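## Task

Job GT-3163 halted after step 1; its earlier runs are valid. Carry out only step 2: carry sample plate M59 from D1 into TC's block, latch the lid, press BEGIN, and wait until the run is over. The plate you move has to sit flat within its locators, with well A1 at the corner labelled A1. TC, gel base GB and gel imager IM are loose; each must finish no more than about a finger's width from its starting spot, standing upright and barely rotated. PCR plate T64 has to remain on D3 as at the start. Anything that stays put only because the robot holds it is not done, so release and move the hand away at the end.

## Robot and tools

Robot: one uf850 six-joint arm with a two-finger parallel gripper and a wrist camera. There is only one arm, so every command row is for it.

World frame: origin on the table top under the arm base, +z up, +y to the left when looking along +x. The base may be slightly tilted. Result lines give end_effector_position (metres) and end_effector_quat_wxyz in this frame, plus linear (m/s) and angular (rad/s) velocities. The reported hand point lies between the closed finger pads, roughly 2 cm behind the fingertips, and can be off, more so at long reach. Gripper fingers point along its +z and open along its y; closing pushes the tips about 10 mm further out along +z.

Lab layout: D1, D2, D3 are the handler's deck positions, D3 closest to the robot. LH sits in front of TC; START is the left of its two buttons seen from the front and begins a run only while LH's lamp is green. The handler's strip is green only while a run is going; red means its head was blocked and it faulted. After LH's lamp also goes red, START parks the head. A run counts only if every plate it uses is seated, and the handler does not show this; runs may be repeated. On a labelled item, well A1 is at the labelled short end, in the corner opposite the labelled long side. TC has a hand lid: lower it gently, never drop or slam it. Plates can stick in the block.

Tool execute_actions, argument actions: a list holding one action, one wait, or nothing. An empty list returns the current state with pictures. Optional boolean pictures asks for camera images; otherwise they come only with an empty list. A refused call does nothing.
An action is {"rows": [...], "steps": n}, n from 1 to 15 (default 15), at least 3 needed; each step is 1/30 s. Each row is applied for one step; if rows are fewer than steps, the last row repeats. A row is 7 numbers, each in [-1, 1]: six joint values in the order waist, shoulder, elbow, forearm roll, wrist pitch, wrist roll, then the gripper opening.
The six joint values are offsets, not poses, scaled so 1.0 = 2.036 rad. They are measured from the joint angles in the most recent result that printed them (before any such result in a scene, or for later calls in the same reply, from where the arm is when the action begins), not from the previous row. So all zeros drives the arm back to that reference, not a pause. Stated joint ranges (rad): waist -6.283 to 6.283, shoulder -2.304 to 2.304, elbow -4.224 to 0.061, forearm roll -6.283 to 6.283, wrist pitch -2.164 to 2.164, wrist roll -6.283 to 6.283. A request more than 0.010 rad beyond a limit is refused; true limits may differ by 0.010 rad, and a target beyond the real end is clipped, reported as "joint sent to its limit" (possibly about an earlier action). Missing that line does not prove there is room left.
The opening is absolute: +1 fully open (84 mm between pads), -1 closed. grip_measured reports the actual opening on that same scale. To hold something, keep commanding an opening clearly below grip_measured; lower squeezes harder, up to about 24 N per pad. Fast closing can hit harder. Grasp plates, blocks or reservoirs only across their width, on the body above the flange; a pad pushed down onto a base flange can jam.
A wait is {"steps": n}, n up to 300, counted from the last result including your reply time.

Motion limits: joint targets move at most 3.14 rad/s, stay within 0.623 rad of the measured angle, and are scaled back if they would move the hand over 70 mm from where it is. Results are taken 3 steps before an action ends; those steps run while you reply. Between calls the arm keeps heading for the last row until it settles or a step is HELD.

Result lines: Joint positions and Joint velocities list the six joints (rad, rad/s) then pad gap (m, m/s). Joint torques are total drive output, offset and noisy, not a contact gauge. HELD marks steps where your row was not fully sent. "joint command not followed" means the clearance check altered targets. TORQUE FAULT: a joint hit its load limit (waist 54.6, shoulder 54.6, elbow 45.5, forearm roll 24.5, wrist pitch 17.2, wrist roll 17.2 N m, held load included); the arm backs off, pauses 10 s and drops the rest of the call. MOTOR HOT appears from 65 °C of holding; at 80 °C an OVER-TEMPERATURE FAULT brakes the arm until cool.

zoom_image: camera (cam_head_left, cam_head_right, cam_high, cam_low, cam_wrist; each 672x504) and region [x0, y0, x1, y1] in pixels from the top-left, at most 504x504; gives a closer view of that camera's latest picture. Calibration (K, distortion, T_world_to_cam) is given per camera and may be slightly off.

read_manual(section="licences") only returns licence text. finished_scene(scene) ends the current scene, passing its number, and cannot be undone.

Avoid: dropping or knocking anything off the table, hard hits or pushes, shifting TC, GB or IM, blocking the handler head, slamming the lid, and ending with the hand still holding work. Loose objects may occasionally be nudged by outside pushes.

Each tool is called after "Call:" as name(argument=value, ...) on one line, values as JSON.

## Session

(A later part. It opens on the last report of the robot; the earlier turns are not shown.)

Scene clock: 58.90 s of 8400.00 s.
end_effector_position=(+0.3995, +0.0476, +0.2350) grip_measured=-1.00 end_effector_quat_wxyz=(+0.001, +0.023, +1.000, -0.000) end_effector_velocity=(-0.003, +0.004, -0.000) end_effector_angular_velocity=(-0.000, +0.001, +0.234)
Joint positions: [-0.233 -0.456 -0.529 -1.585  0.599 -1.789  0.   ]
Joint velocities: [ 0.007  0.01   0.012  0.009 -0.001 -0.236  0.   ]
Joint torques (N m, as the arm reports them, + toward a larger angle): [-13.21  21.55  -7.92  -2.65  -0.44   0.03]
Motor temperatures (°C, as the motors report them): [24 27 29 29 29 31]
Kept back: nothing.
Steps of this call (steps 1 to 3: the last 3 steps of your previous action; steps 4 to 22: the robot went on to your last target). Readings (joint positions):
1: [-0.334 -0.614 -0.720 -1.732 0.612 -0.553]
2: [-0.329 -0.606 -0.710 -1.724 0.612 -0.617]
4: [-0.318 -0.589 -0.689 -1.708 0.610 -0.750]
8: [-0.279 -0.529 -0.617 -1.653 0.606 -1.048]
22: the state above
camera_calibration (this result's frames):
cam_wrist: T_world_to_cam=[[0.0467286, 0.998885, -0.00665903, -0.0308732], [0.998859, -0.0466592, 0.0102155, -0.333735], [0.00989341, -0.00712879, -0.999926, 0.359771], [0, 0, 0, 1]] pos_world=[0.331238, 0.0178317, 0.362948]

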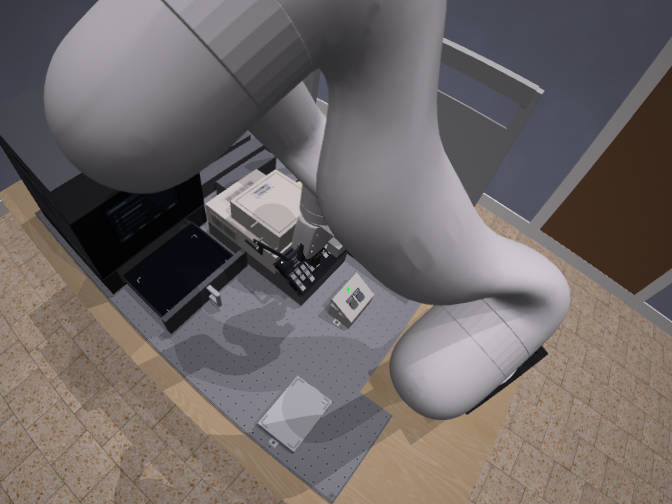

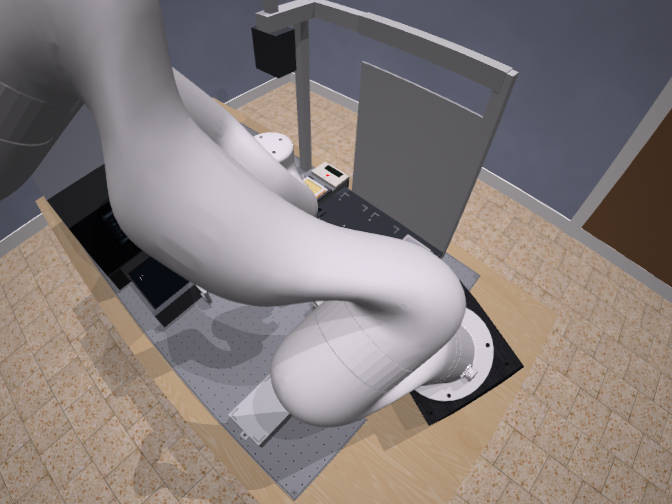

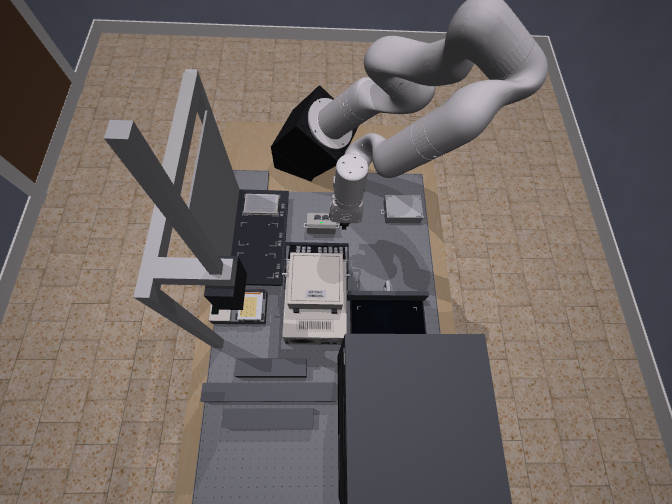

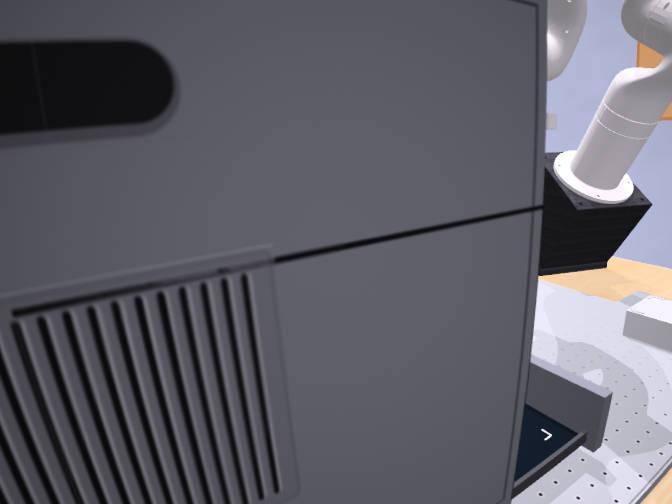

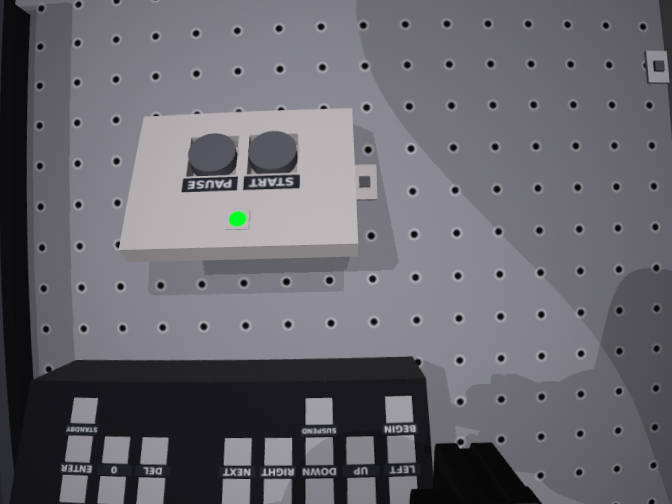

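Call:
execute_actions(actions=[])

Call:
zoom_image(camera="cam_wrist", region=[296, 344, 536, 504])

Scene clock: 58.97 s of 8400.00 s.
end_effector_position=(+0.3993, +0.0478, +0.2350) grip_measured=-1.00 end_effector_quat_wxyz=(+0.001, +0.017, +1.000, -0.000) end_effector_velocity=(-0.002, +0.002, +0.000) end_effector_angular_velocity=(-0.000, -0.001, +0.118)
Joint positions: [-0.232 -0.456 -0.529 -1.585  0.599 -1.8    0.   ]
Joint velocities: [ 0.002  0.005  0.007  0.005 -0.    -0.122  0.   ]
Joint torques (N m, as the arm reports them, + toward a larger angle): [-12.18  22.2   -7.27  -0.03   0.03  -0.04]
Motor temperatures (°C, as the motors report them): [24 27 29 29 29 31]
Kept back: nothing.
Steps of this call (steps 1 to 2: the robot went on to your last target). Readings (joint positions):
1: [-0.233 -0.456 -0.529 -1.585 0.599 -1.795]
2: the state above
camera_calibration (this result's frames):
cam_wrist: T_world_to_cam=[[0.0353954, 0.999351, -0.00666833, -0.0265607], [0.999324, -0.0353263, 0.010204, -0.334279], [0.00996183, -0.007025, -0.999926, 0.359745], [0, 0, 0, 1]] pos_world=[0.33141, 0.0172619, 0.362952]

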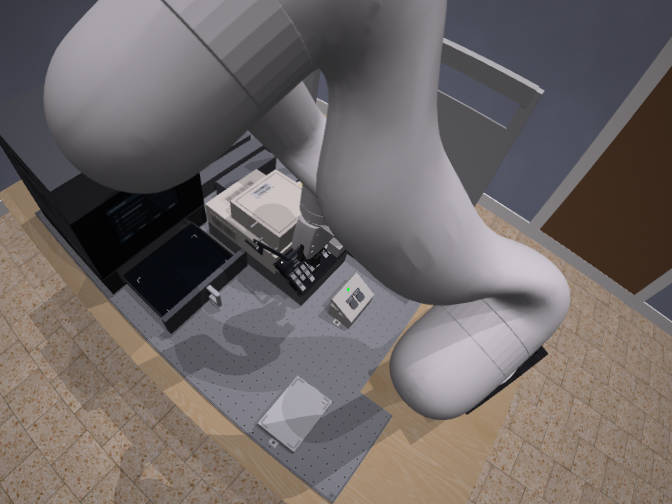

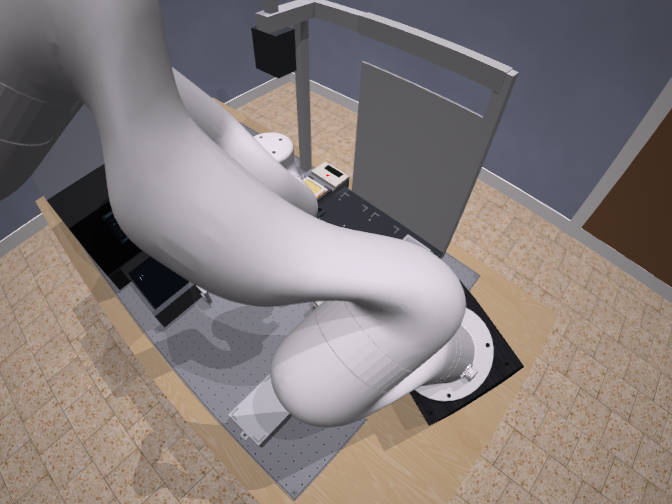

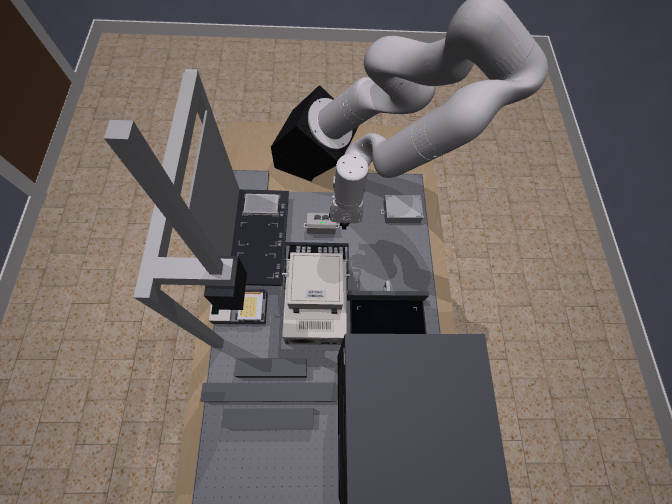

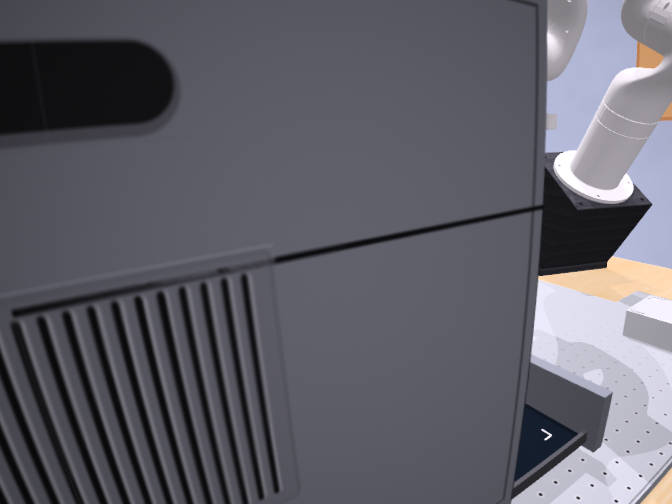

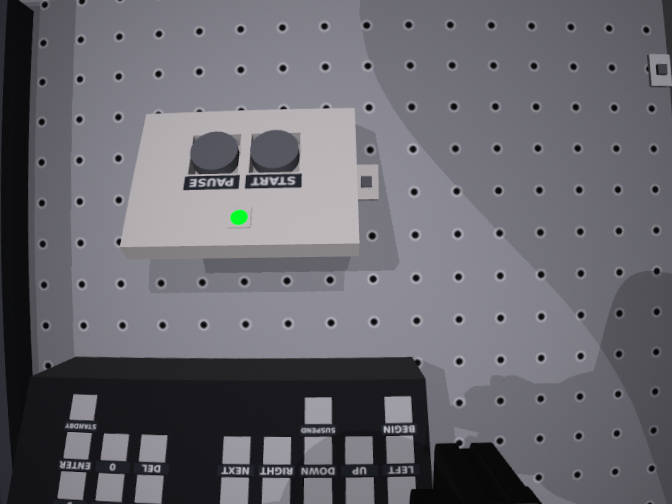

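Region (296, 344, 536, 504) of cam_wrist's 672x504 image, scaled by 2.100, with more detail than that image has.

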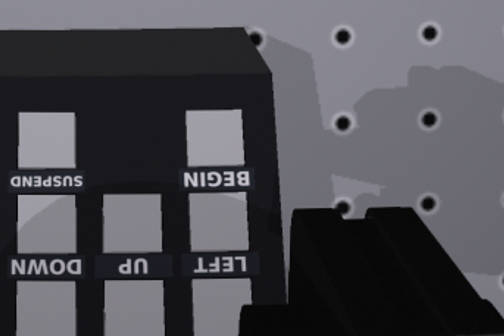

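Call:
execute_actions(actions=[{"rows": [[0.0014,-0.002,0,0.0043,0.0004,-0.0097,-1],[0.0039,-0.0063,-0.0012,0.0111,0.0008,-0.015,-1],[0.0077,-0.0132,-0.0032,0.022,0.0013,-0.0236,-1],[0.0125,-0.0218,-0.0057,0.0356,0.002,-0.0342,-1],[0.0178,-0.0313,-0.0085,0.0505,0.0028,-0.0459,-1],[0.0236,-0.0416,-0.0115,0.0668,0.0036,-0.0587,-1],[0.0294,-0.052,-0.0145,0.0832,0.0045,-0.0715,-1],[0.0347,-0.0615,-0.0173,0.0981,0.0052,-0.0833,-1],[0.0395,-0.0701,-0.0198,0.1117,0.0059,-0.0939,-1],[0.0434,-0.077,-0.0218,0.1226,0.0065,-0.1024,-1],[0.0463,-0.0822,-0.0233,0.1308,0.0069,-0.1088,-1],[0.0482,-0.0856,-0.0243,0.1362,0.0072,-0.1131,-1]], "steps": 15}])

Call:
execute_actions(actions=[{"steps": 14}], pictures=true)

Scene clock: 60.77 s of 8400.00 s.
end_effector_position=(+0.4007, +0.0480, +0.1989) grip_measured=-1.00 end_effector_quat_wxyz=(+0.001, +0.011, +1.000, +0.003) end_effector_velocity=(-0.004, -0.007, -0.177) end_effector_angular_velocity=(-0.008, +0.005, -0.009)
Joint positions: [-0.177 -0.554 -0.556 -1.429  0.608 -1.935  0.   ]
Joint velocities: [ 0.266 -0.478 -0.136  0.749  0.039 -0.581  0.   ]
Joint torques (N m, as the arm reports them, + toward a larger angle): [-13.77  25.23  -5.5   -1.46  -0.17  -0.18]
Motor temperatures (°C, as the motors report them): [24 27 29 29 29 31]
Steps of this call (steps 1 to 30: the robot went on to your last target; steps 31 to 42: nothing new was sent; steps 43 to 54: the first 12 steps of this action). Readings (joint positions):
43: [-0.232 -0.455 -0.528 -1.584 0.599 -1.813]
44: [-0.232 -0.456 -0.528 -1.583 0.599 -1.813]
46: [-0.229 -0.460 -0.529 -1.576 0.600 -1.819]
50: [-0.211 -0.493 -0.539 -1.524 0.603 -1.861]
54: the state above

Scene clock: 61.23 s of 8400.00 s.
end_effector_position=(+0.3991, +0.0461, +0.1708) grip_measured=-1.00 end_effector_quat_wxyz=(+0.001, +0.011, +1.000, -0.000) end_effector_velocity=(-0.001, -0.001, -0.004) end_effector_angular_velocity=(-0.002, -0.000, -0.003)
Joint positions: [-0.135 -0.629 -0.578 -1.31   0.614 -2.029  0.   ]
Joint velocities: [ 0.004 -0.012 -0.003  0.018  0.001 -0.012  0.   ]
Joint torques (N m, as the arm reports them, + toward a larger angle): [-16.87  26.31  -4.83  -0.38  -0.18  -0.21]
Motor temperatures (°C, as the motors report them): [24 27 29 29 29 31]
Kept back: nothing.
Steps of this call (steps 1 to 3: the last 3 steps of your previous action; steps 4 to 14: the robot went on to your last target). Readings (joint positions):
1: [-0.169 -0.569 -0.560 -1.404 0.609 -1.954]
2: [-0.161 -0.583 -0.564 -1.382 0.610 -1.971]
4: [-0.149 -0.604 -0.570 -1.349 0.612 -1.997]
8: [-0.139 -0.623 -0.576 -1.320 0.613 -2.021]
14: the state above
camera_calibration (this result's frames):
cam_wrist: T_world_to_cam=[[0.0224726, 0.999727, -0.00646241, -0.0201978], [0.999694, -0.0224043, 0.010462, -0.334229], [0.0103144, -0.00669555, -0.999924, 0.2954], [0, 0, 0, 1]] pos_world=[0.331534, 0.014682, 0.298744]

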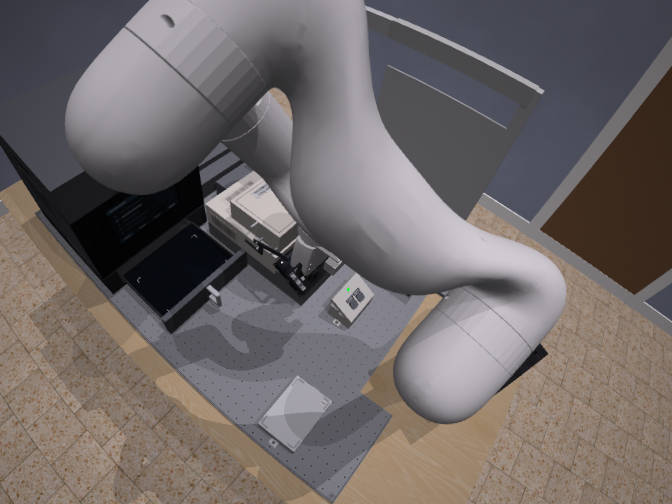

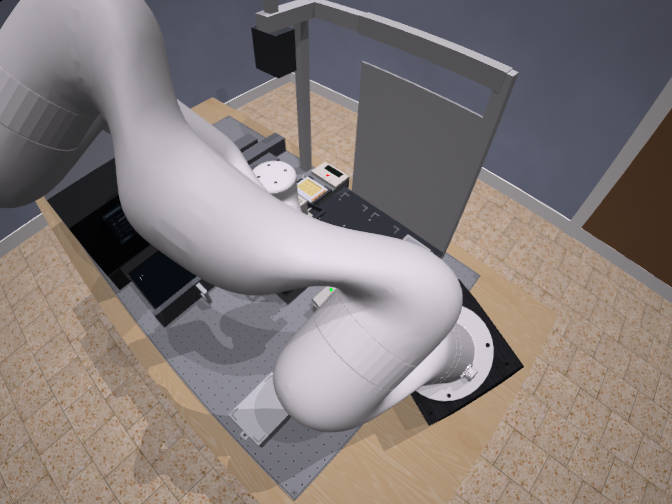

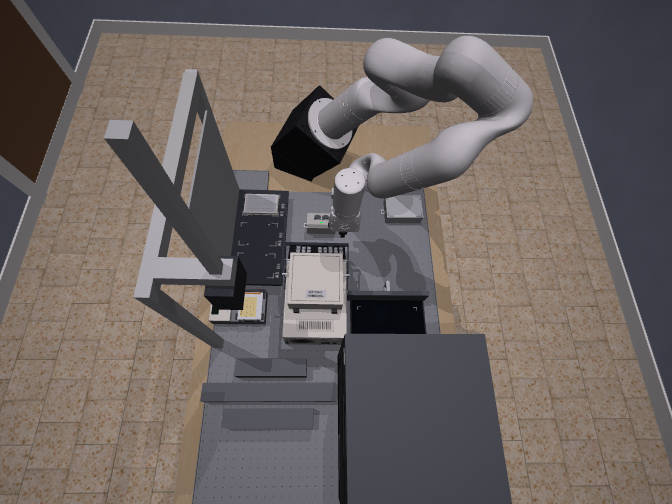

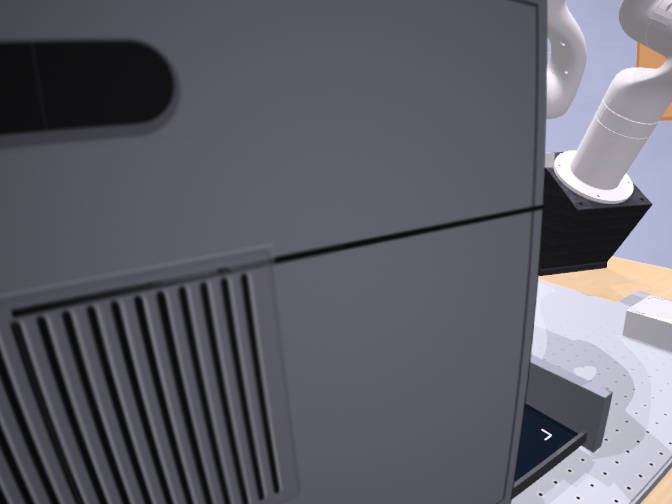

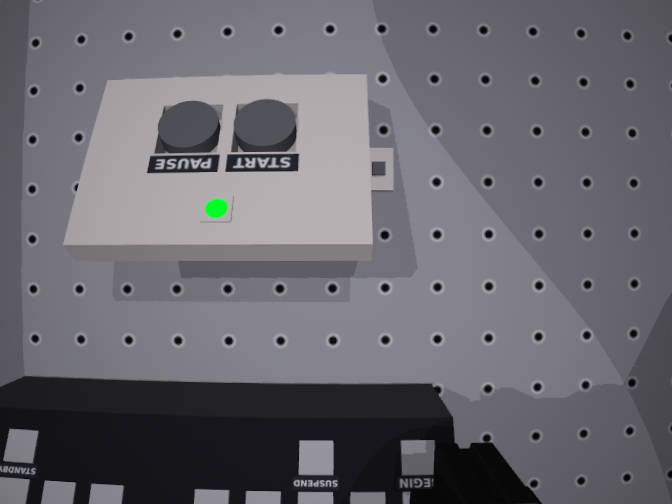

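Call:
zoom_image(camera="cam_wrist", region=[280, 374, 540, 504])

Region (280, 374, 540, 504) of cam_wrist's 672x504 image, scaled by 1.938, with more detail than that image has.

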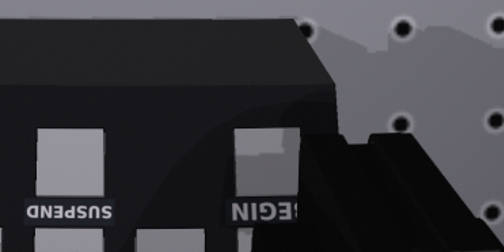

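Call:
execute_actions(actions=[{"rows": [[0.0016,-0.003,-0.0012,0.0039,0.0008,-0.0028,-1],[0.0041,-0.0076,-0.003,0.0097,0.002,-0.007,-1],[0.0078,-0.0144,-0.0057,0.0184,0.0037,-0.0133,-1],[0.0123,-0.0228,-0.009,0.0291,0.0059,-0.021,-1],[0.0172,-0.0319,-0.0126,0.0408,0.0082,-0.0294,-1],[0.0221,-0.041,-0.0163,0.0524,0.0106,-0.0377,-1],[0.027,-0.0501,-0.0199,0.0641,0.0129,-0.0461,-1],[0.0315,-0.0584,-0.0232,0.0748,0.0151,-0.0538,-1],[0.0352,-0.0653,-0.0259,0.0835,0.0169,-0.0601,-1],[0.038,-0.0706,-0.028,0.0903,0.0182,-0.065,-1],[0.0397,-0.0736,-0.0292,0.0942,0.019,-0.0678,-1],[0.0409,-0.0759,-0.0301,0.0971,0.0196,-0.0699,-1]], "steps": 15}])

Call:
execute_actions(actions=[{"steps": 14}], pictures=true)

Scene clock: 62.37 s of 8400.00 s.
end_effector_position=(+0.3983, +0.0456, +0.1355) grip_measured=-1.00 end_effector_quat_wxyz=(+0.000, +0.011, +1.000, +0.001) end_effector_velocity=(-0.014, -0.007, -0.154) end_effector_angular_velocity=(-0.010, +0.008, -0.003)
Joint positions: [-0.084 -0.724 -0.615 -1.188  0.638 -2.116  0.   ]
Joint velocities: [ 0.221 -0.409 -0.159  0.519  0.103 -0.37   0.   ]
Joint torques (N m, as the arm reports them, + toward a larger angle): [-17.88  25.39  -2.36  -2.33  -0.25  -0.4 ]
Motor temperatures (°C, as the motors report them): [24 27 29 29 29 31]
Steps of this call (steps 1 to 22: the robot went on to your last target; steps 23 to 34: the first 12 steps of this action). Readings (joint positions):
23: [-0.134 -0.630 -0.578 -1.307 0.614 -2.030]
24: [-0.134 -0.631 -0.578 -1.307 0.614 -2.031]
26: [-0.132 -0.635 -0.580 -1.301 0.615 -2.035]
30: [-0.114 -0.668 -0.594 -1.259 0.624 -2.066]
34: the state above

Scene clock: 62.83 s of 8400.00 s.
end_effector_position=(+0.3962, +0.0441, +0.1136) grip_measured=-1.00 end_effector_quat_wxyz=(+0.001, +0.011, +1.000, -0.000) end_effector_velocity=(-0.001, +0.000, -0.004) end_effector_angular_velocity=(-0.001, +0.002, +0.001)
Joint positions: [-0.052 -0.782 -0.639 -1.113  0.654 -2.17   0.   ]
Joint velocities: [ 0.006 -0.009 -0.002  0.01   0.002 -0.008  0.   ]
Joint torques (N m, as the arm reports them, + toward a larger angle): [-12.07  26.72  -1.25  -0.6   -0.14  -0.16]
Motor temperatures (°C, as the motors report them): [24 27 29 29 29 31]
Kept back: nothing.
Steps of this call (steps 1 to 3: the last 3 steps of your previous action; steps 4 to 14: the robot went on to your last target). Readings (joint positions):
1: [-0.077 -0.737 -0.620 -1.171 0.642 -2.128]
2: [-0.071 -0.748 -0.625 -1.157 0.644 -2.138]
4: [-0.062 -0.764 -0.631 -1.137 0.649 -2.153]
8: [-0.055 -0.778 -0.637 -1.119 0.652 -2.166]
14: the state above
camera_calibration (this result's frames):
cam_wrist: T_world_to_cam=[[0.0223748, 0.999726, -0.00683652, -0.0184857], [0.999699, -0.0223043, 0.0102224, -0.330752], [0.0100671, -0.00706318, -0.999924, 0.238309], [0, 0, 0, 1]] pos_world=[0.328667, 0.0127867, 0.241545]

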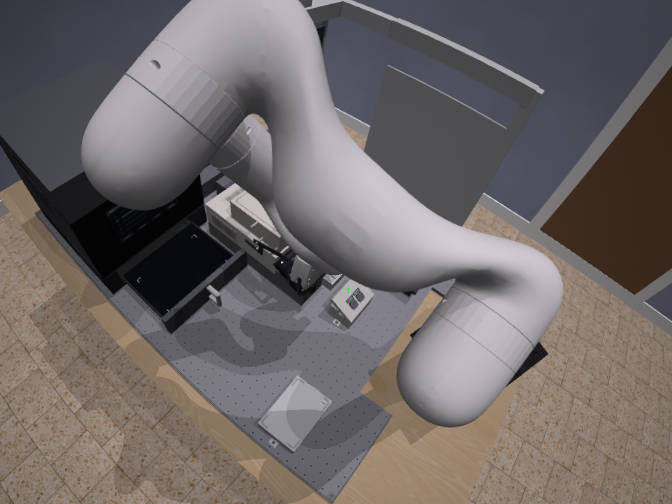

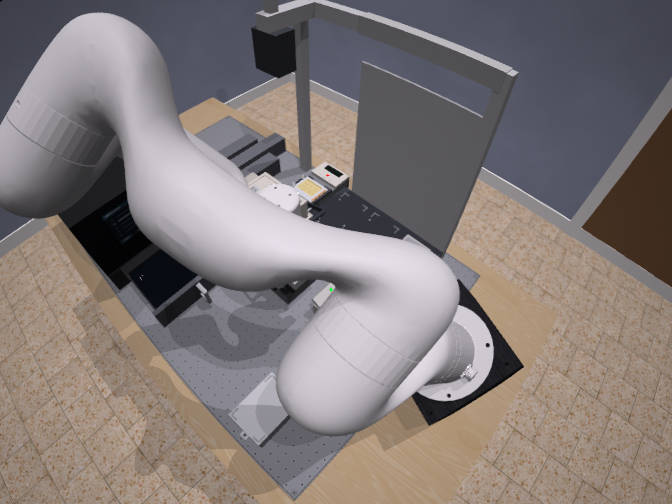

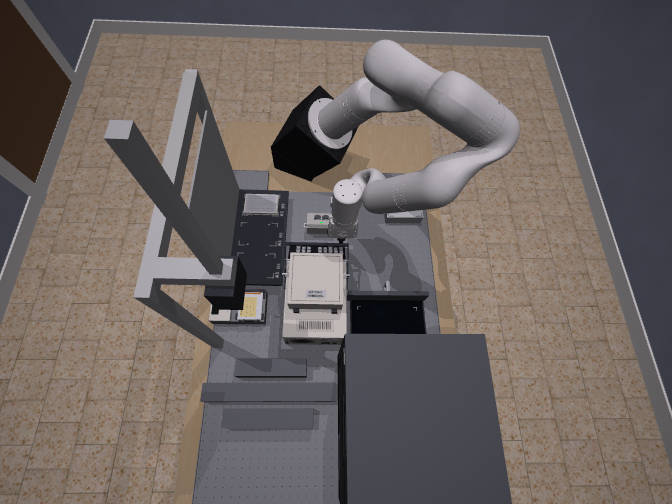

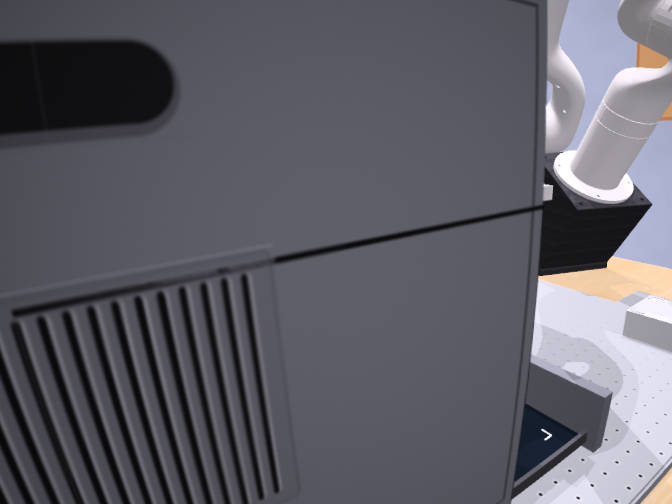

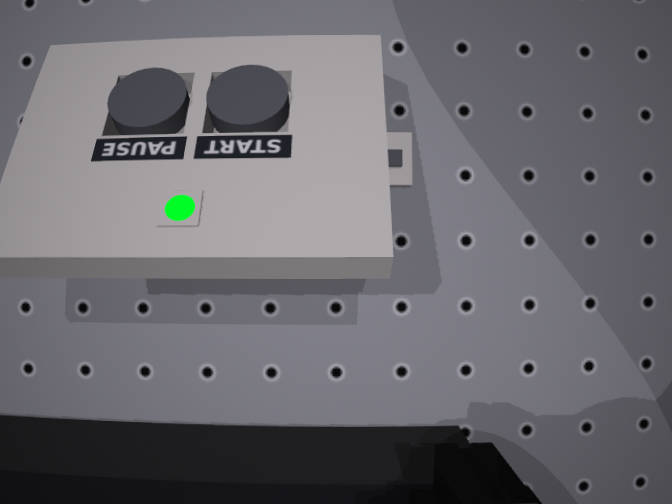

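Call:
zoom_image(camera="cam_high", region=[270, 200, 380, 280])

Call:
zoom_image(camera="cam_head_left", region=[240, 230, 380, 335])

Region (270, 200, 380, 280) of cam_high's 672x504 image, scaled by 4.582, with more detail than that image has; it fills the top 367 rows of this view, and the rest is white.

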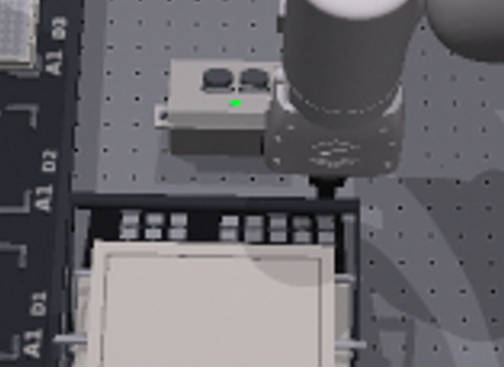

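Region (240, 230, 380, 335) of cam_head_left's 672x504 image, scaled by 3.600, with more detail than that image has; it fills the top 378 rows of this view, and the rest is white.

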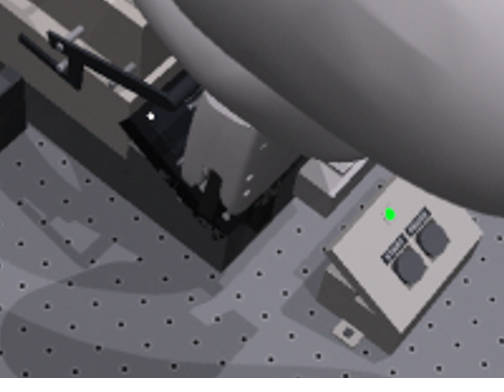

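Call:
execute_actions(actions=[{"rows": [[0.0007,-0.0013,-0.0007,0.0014,0.0004,-0.0008,-1],[0.0011,-0.0019,-0.001,0.0021,0.0006,-0.0012,-1],[0.0015,-0.0026,-0.0013,0.0028,0.0009,-0.0017,-1],[0.0018,-0.0032,-0.0017,0.0035,0.0011,-0.0021,-1],[0.0022,-0.0039,-0.002,0.0041,0.0013,-0.0025,-1],[0.0026,-0.0045,-0.0023,0.0048,0.0015,-0.0029,-1],[0.0029,-0.0052,-0.0026,0.0055,0.0017,-0.0033,-1],[0.0033,-0.0058,-0.003,0.0062,0.0019,-0.0037,-1],[0.0037,-0.0065,-0.0033,0.0069,0.0022,-0.0042,-1],[0.004,-0.0071,-0.0036,0.0076,0.0024,-0.0046,-1],[0.0044,-0.0077,-0.004,0.0083,0.0026,-0.005,-1],[0.0047,-0.0084,-0.0043,0.009,0.0028,-0.0054,-1]], "steps": 15}])

Call:
execute_actions(actions=[{"steps": 8}], pictures=true)

Call:
zoom_image(camera="cam_head_left", region=[240, 230, 380, 335])

Scene clock: 63.57 s of 8400.00 s.
end_effector_position=(+0.3962, +0.0442, +0.1095) grip_measured=-1.00 end_effector_quat_wxyz=(+0.001, +0.011, +1.000, -0.000) end_effector_velocity=(-0.000, +0.000, -0.015) end_effector_angular_velocity=(+0.002, -0.000, +0.000)
Joint positions: [-0.046 -0.793 -0.644 -1.102  0.657 -2.177  0.   ]
Joint velocities: [ 0.022 -0.038 -0.019  0.04   0.013 -0.024  0.   ]
Joint torques (N m, as the arm reports them, + toward a larger angle): [-17.86  27.44  -0.73  -0.68  -0.09   0.13]
Motor temperatures (°C, as the motors report them): [24 27 29 29 29 31]
Steps of this call (steps 1 to 10: the robot went on to your last target; steps 11 to 22: the first 12 steps of this action). Readings (joint positions):
11: [-0.052 -0.783 -0.639 -1.112 0.654 -2.171]
12: [-0.052 -0.783 -0.639 -1.112 0.654 -2.171]
14: [-0.051 -0.784 -0.640 -1.111 0.654 -2.172]
18: [-0.049 -0.788 -0.642 -1.107 0.655 -2.174]
22: the state above

Scene clock: 63.83 s of 8400.00 s.
end_effector_position=(+0.3963, +0.0442, +0.1073) grip_measured=-1.00 end_effector_quat_wxyz=(+0.001, +0.011, +1.000, +0.000) end_effector_velocity=(+0.000, +0.000, -0.003) end_effector_angular_velocity=(+0.001, -0.001, +0.001)
Joint positions: [-0.043 -0.799 -0.647 -1.096  0.659 -2.181  0.   ]
Joint velocities: [ 0.004 -0.007 -0.004  0.007  0.003 -0.004  0.   ]
Joint torques (N m, as the arm reports them, + toward a larger angle): [-18.47  28.05  -2.44  -1.19  -0.08  -0.35]
Motor temperatures (°C, as the motors report them): [24 27 29 29 29 31]
Kept back: nothing.
Steps of this call (steps 1 to 3: the last 3 steps of your previous action; steps 4 to 8: the robot went on to your last target). Readings (joint positions):
1: [-0.046 -0.794 -0.645 -1.100 0.657 -2.178]
2: [-0.045 -0.795 -0.645 -1.099 0.658 -2.179]
4: [-0.044 -0.797 -0.646 -1.097 0.658 -2.180]
8: the state above
camera_calibration (this result's frames):
cam_wrist: T_world_to_cam=[[0.022542, 0.999726, -0.00628616, -0.0186877], [0.999691, -0.0224747, 0.0105847, -0.330775], [0.0104405, -0.00652282, -0.999924, 0.231864], [0, 0, 0, 1]] pos_world=[0.328674, 0.0127609, 0.23523]

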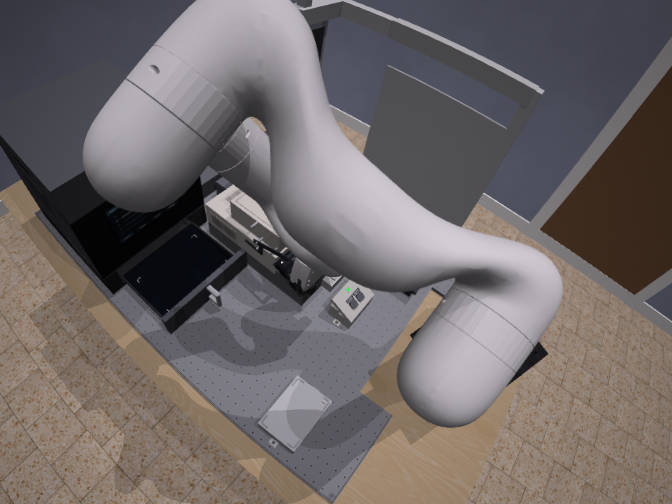

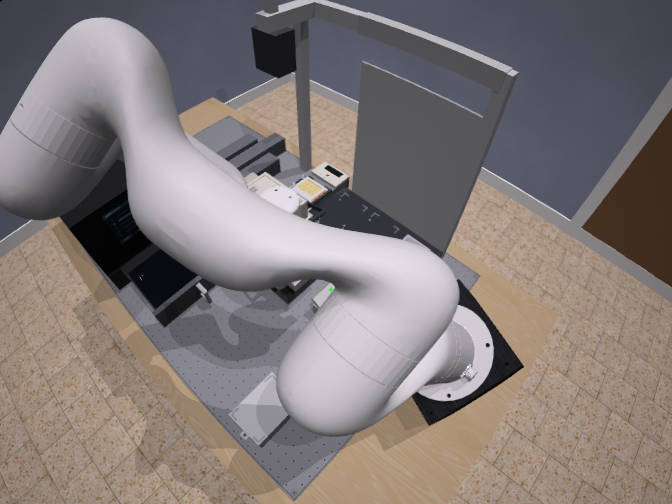

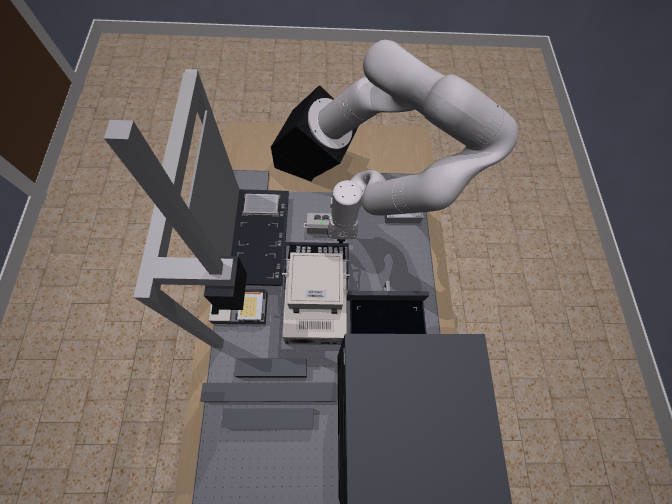

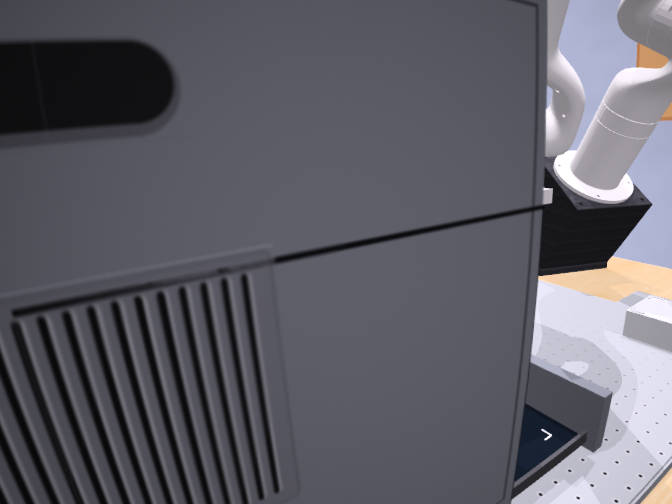

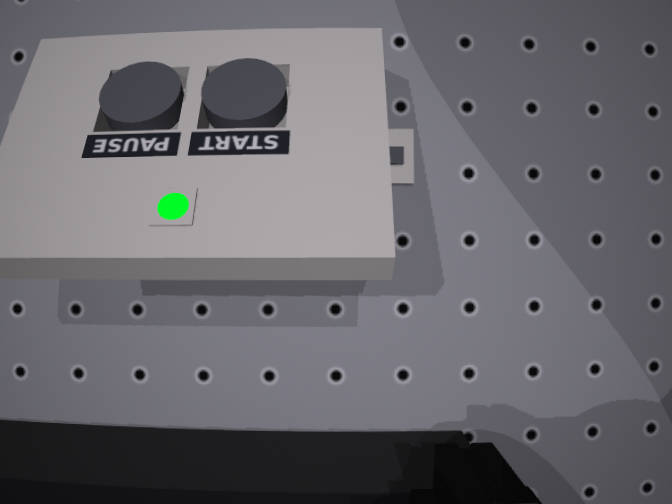

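Region (240, 230, 380, 335) of cam_head_left's 672x504 image, scaled by 3.600, with more detail than that image has; it fills the top 378 rows of this view, and the rest is white.

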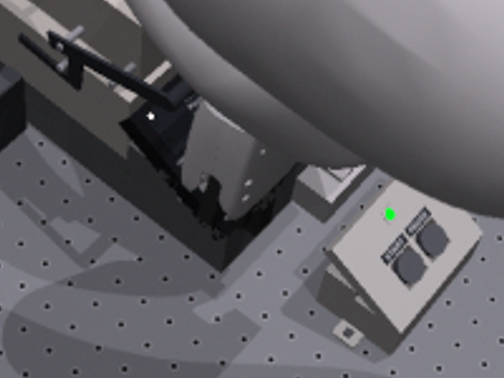

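No contact yet; 3.5 mm more.

Call:
execute_actions(actions=[{"rows": [[0.0004,-0.0006,-0.0003,0.0007,0.0002,-0.0004,-1],[0.0007,-0.0012,-0.0006,0.0012,0.0004,-0.0007,-1],[0.0009,-0.0015,-0.0008,0.0017,0.0005,-0.001,-1],[0.0011,-0.0019,-0.001,0.0021,0.0006,-0.0012,-1],[0.0013,-0.0023,-0.0012,0.0025,0.0008,-0.0015,-1],[0.0015,-0.0027,-0.0014,0.0029,0.0009,-0.0017,-1],[0.0018,-0.0031,-0.0016,0.0033,0.001,-0.002,-1],[0.002,-0.0035,-0.0018,0.0037,0.0012,-0.0022,-1],[0.0022,-0.0039,-0.002,0.0041,0.0013,-0.0025,-1],[0.0024,-0.0043,-0.0022,0.0046,0.0014,-0.0027,-1],[0.0026,-0.0045,-0.0023,0.0048,0.0015,-0.0029,-1]], "steps": 15}])

Call:
execute_actions(actions=[{"steps": 6}], pictures=true)

Call:
zoom_image(camera="cam_head_left", region=[240, 230, 380, 335])

Scene clock: 64.50 s of 8400.00 s.
end_effector_position=(+0.3963, +0.0442, +0.1048) grip_measured=-1.00 end_effector_quat_wxyz=(+0.001, +0.011, +1.000, +0.000) end_effector_velocity=(-0.001, +0.000, -0.008) end_effector_angular_velocity=(+0.001, +0.001, -0.001)
Joint positions: [-0.04  -0.805 -0.65  -1.089  0.661 -2.185  0.   ]
Joint velocities: [ 0.013 -0.021 -0.01   0.022  0.008 -0.012  0.   ]
Joint torques (N m, as the arm reports them, + toward a larger angle): [-16.49  25.09  -1.97  -1.21  -0.03  -0.2 ]
Motor temperatures (°C, as the motors report them): [24 27 29 29 29 31]
Steps of this call (steps 1 to 8: the robot went on to your last target; steps 9 to 20: the first 12 steps of this action). Readings (joint positions):
9: [-0.043 -0.799 -0.647 -1.095 0.659 -2.181]
10: [-0.043 -0.799 -0.647 -1.095 0.659 -2.181]
12: [-0.042 -0.800 -0.648 -1.094 0.659 -2.182]
16: [-0.041 -0.802 -0.649 -1.092 0.660 -2.183]
20: the state above

Scene clock: 64.70 s of 8400.00 s.
end_effector_position=(+0.3962, +0.0442, +0.1039) grip_measured=-1.00 end_effector_quat_wxyz=(+0.001, +0.011, +1.000, +0.000) end_effector_velocity=(-0.000, -0.000, -0.002) end_effector_angular_velocity=(-0.000, +0.000, -0.000)
Joint positions: [-0.038 -0.807 -0.652 -1.086  0.662 -2.187  0.   ]
Joint velocities: [ 0.002 -0.005 -0.002  0.005  0.001 -0.003  0.   ]
Joint torques (N m, as the arm reports them, + toward a larger angle): [-16.03  26.64  -0.11  -0.52  -0.3   -0.08]
Motor temperatures (°C, as the motors report them): [24 27 29 29 29 31]
Kept back: nothing.
Steps of this call (steps 1 to 3: the last 3 steps of your previous action; steps 4 to 6: the robot went on to your last target). Readings (joint positions):
1: [-0.039 -0.806 -0.651 -1.088 0.661 -2.185]
2: [-0.039 -0.806 -0.651 -1.088 0.661 -2.186]
4: [-0.038 -0.807 -0.651 -1.087 0.662 -2.186]
6: the state above
camera_calibration (this result's frames):
cam_wrist: T_world_to_cam=[[0.0224679, 0.999729, -0.00605477, -0.0187505], [0.999692, -0.0224024, 0.0106851, -0.330714], [0.0105466, -0.00629298, -0.999925, 0.228461], [0, 0, 0, 1]] pos_world=[0.328624, 0.0127744, 0.231864]

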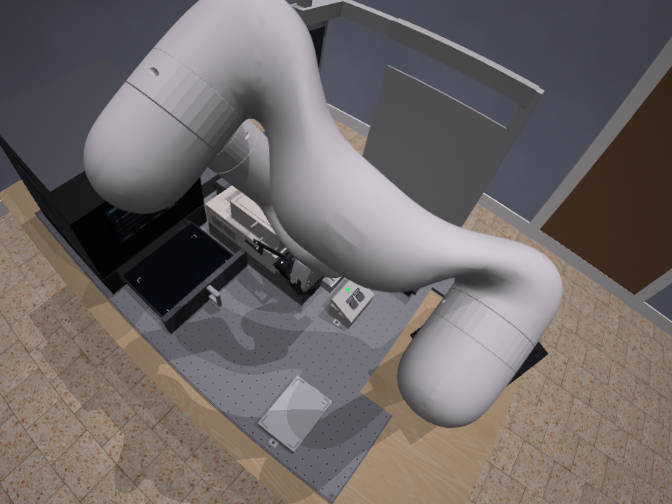

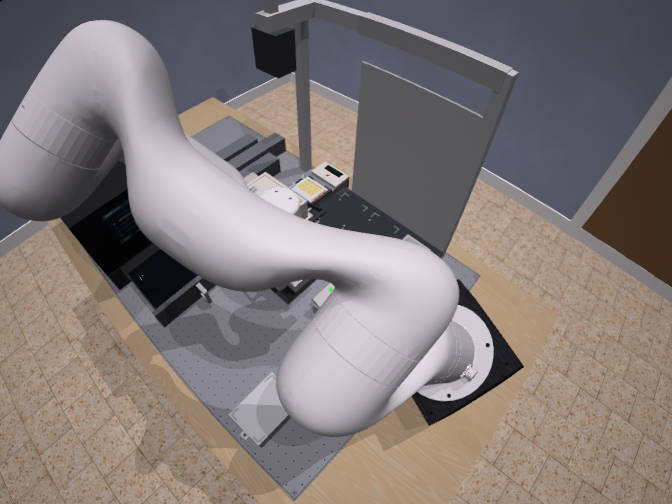

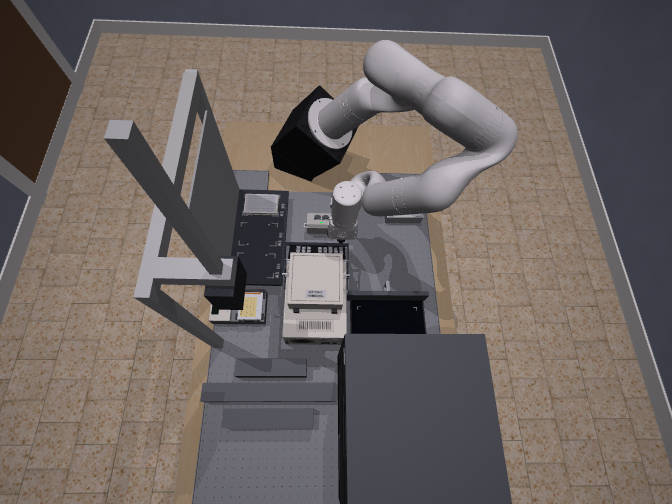

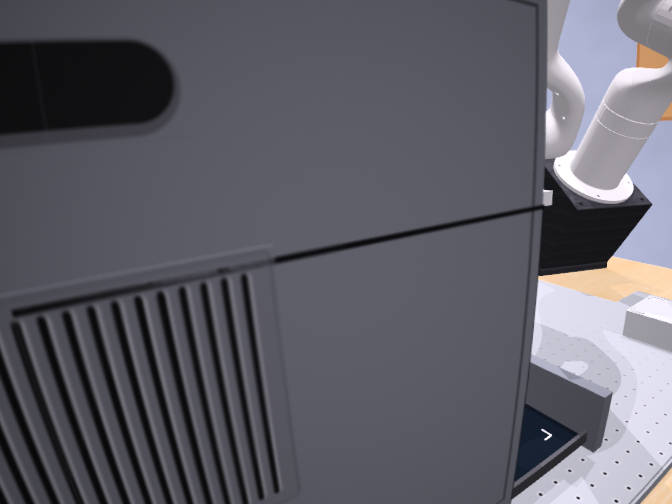

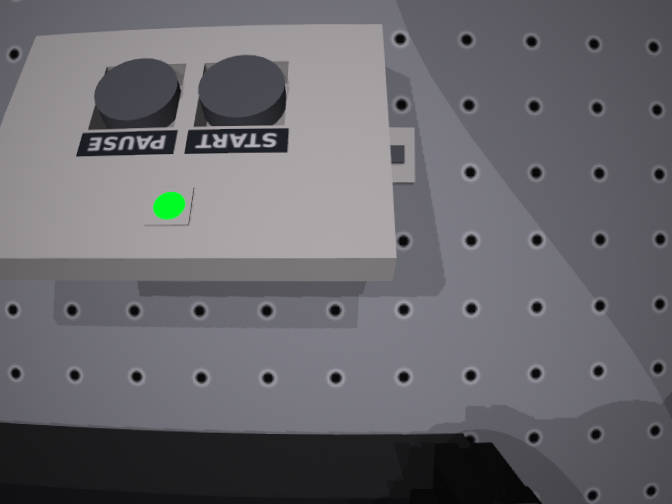

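Region (240, 230, 380, 335) of cam_head_left's 672x504 image, scaled by 3.600, with more detail than that image has; it fills the top 378 rows of this view, and the rest is white.

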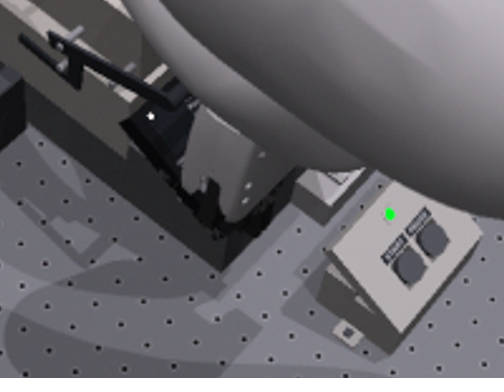

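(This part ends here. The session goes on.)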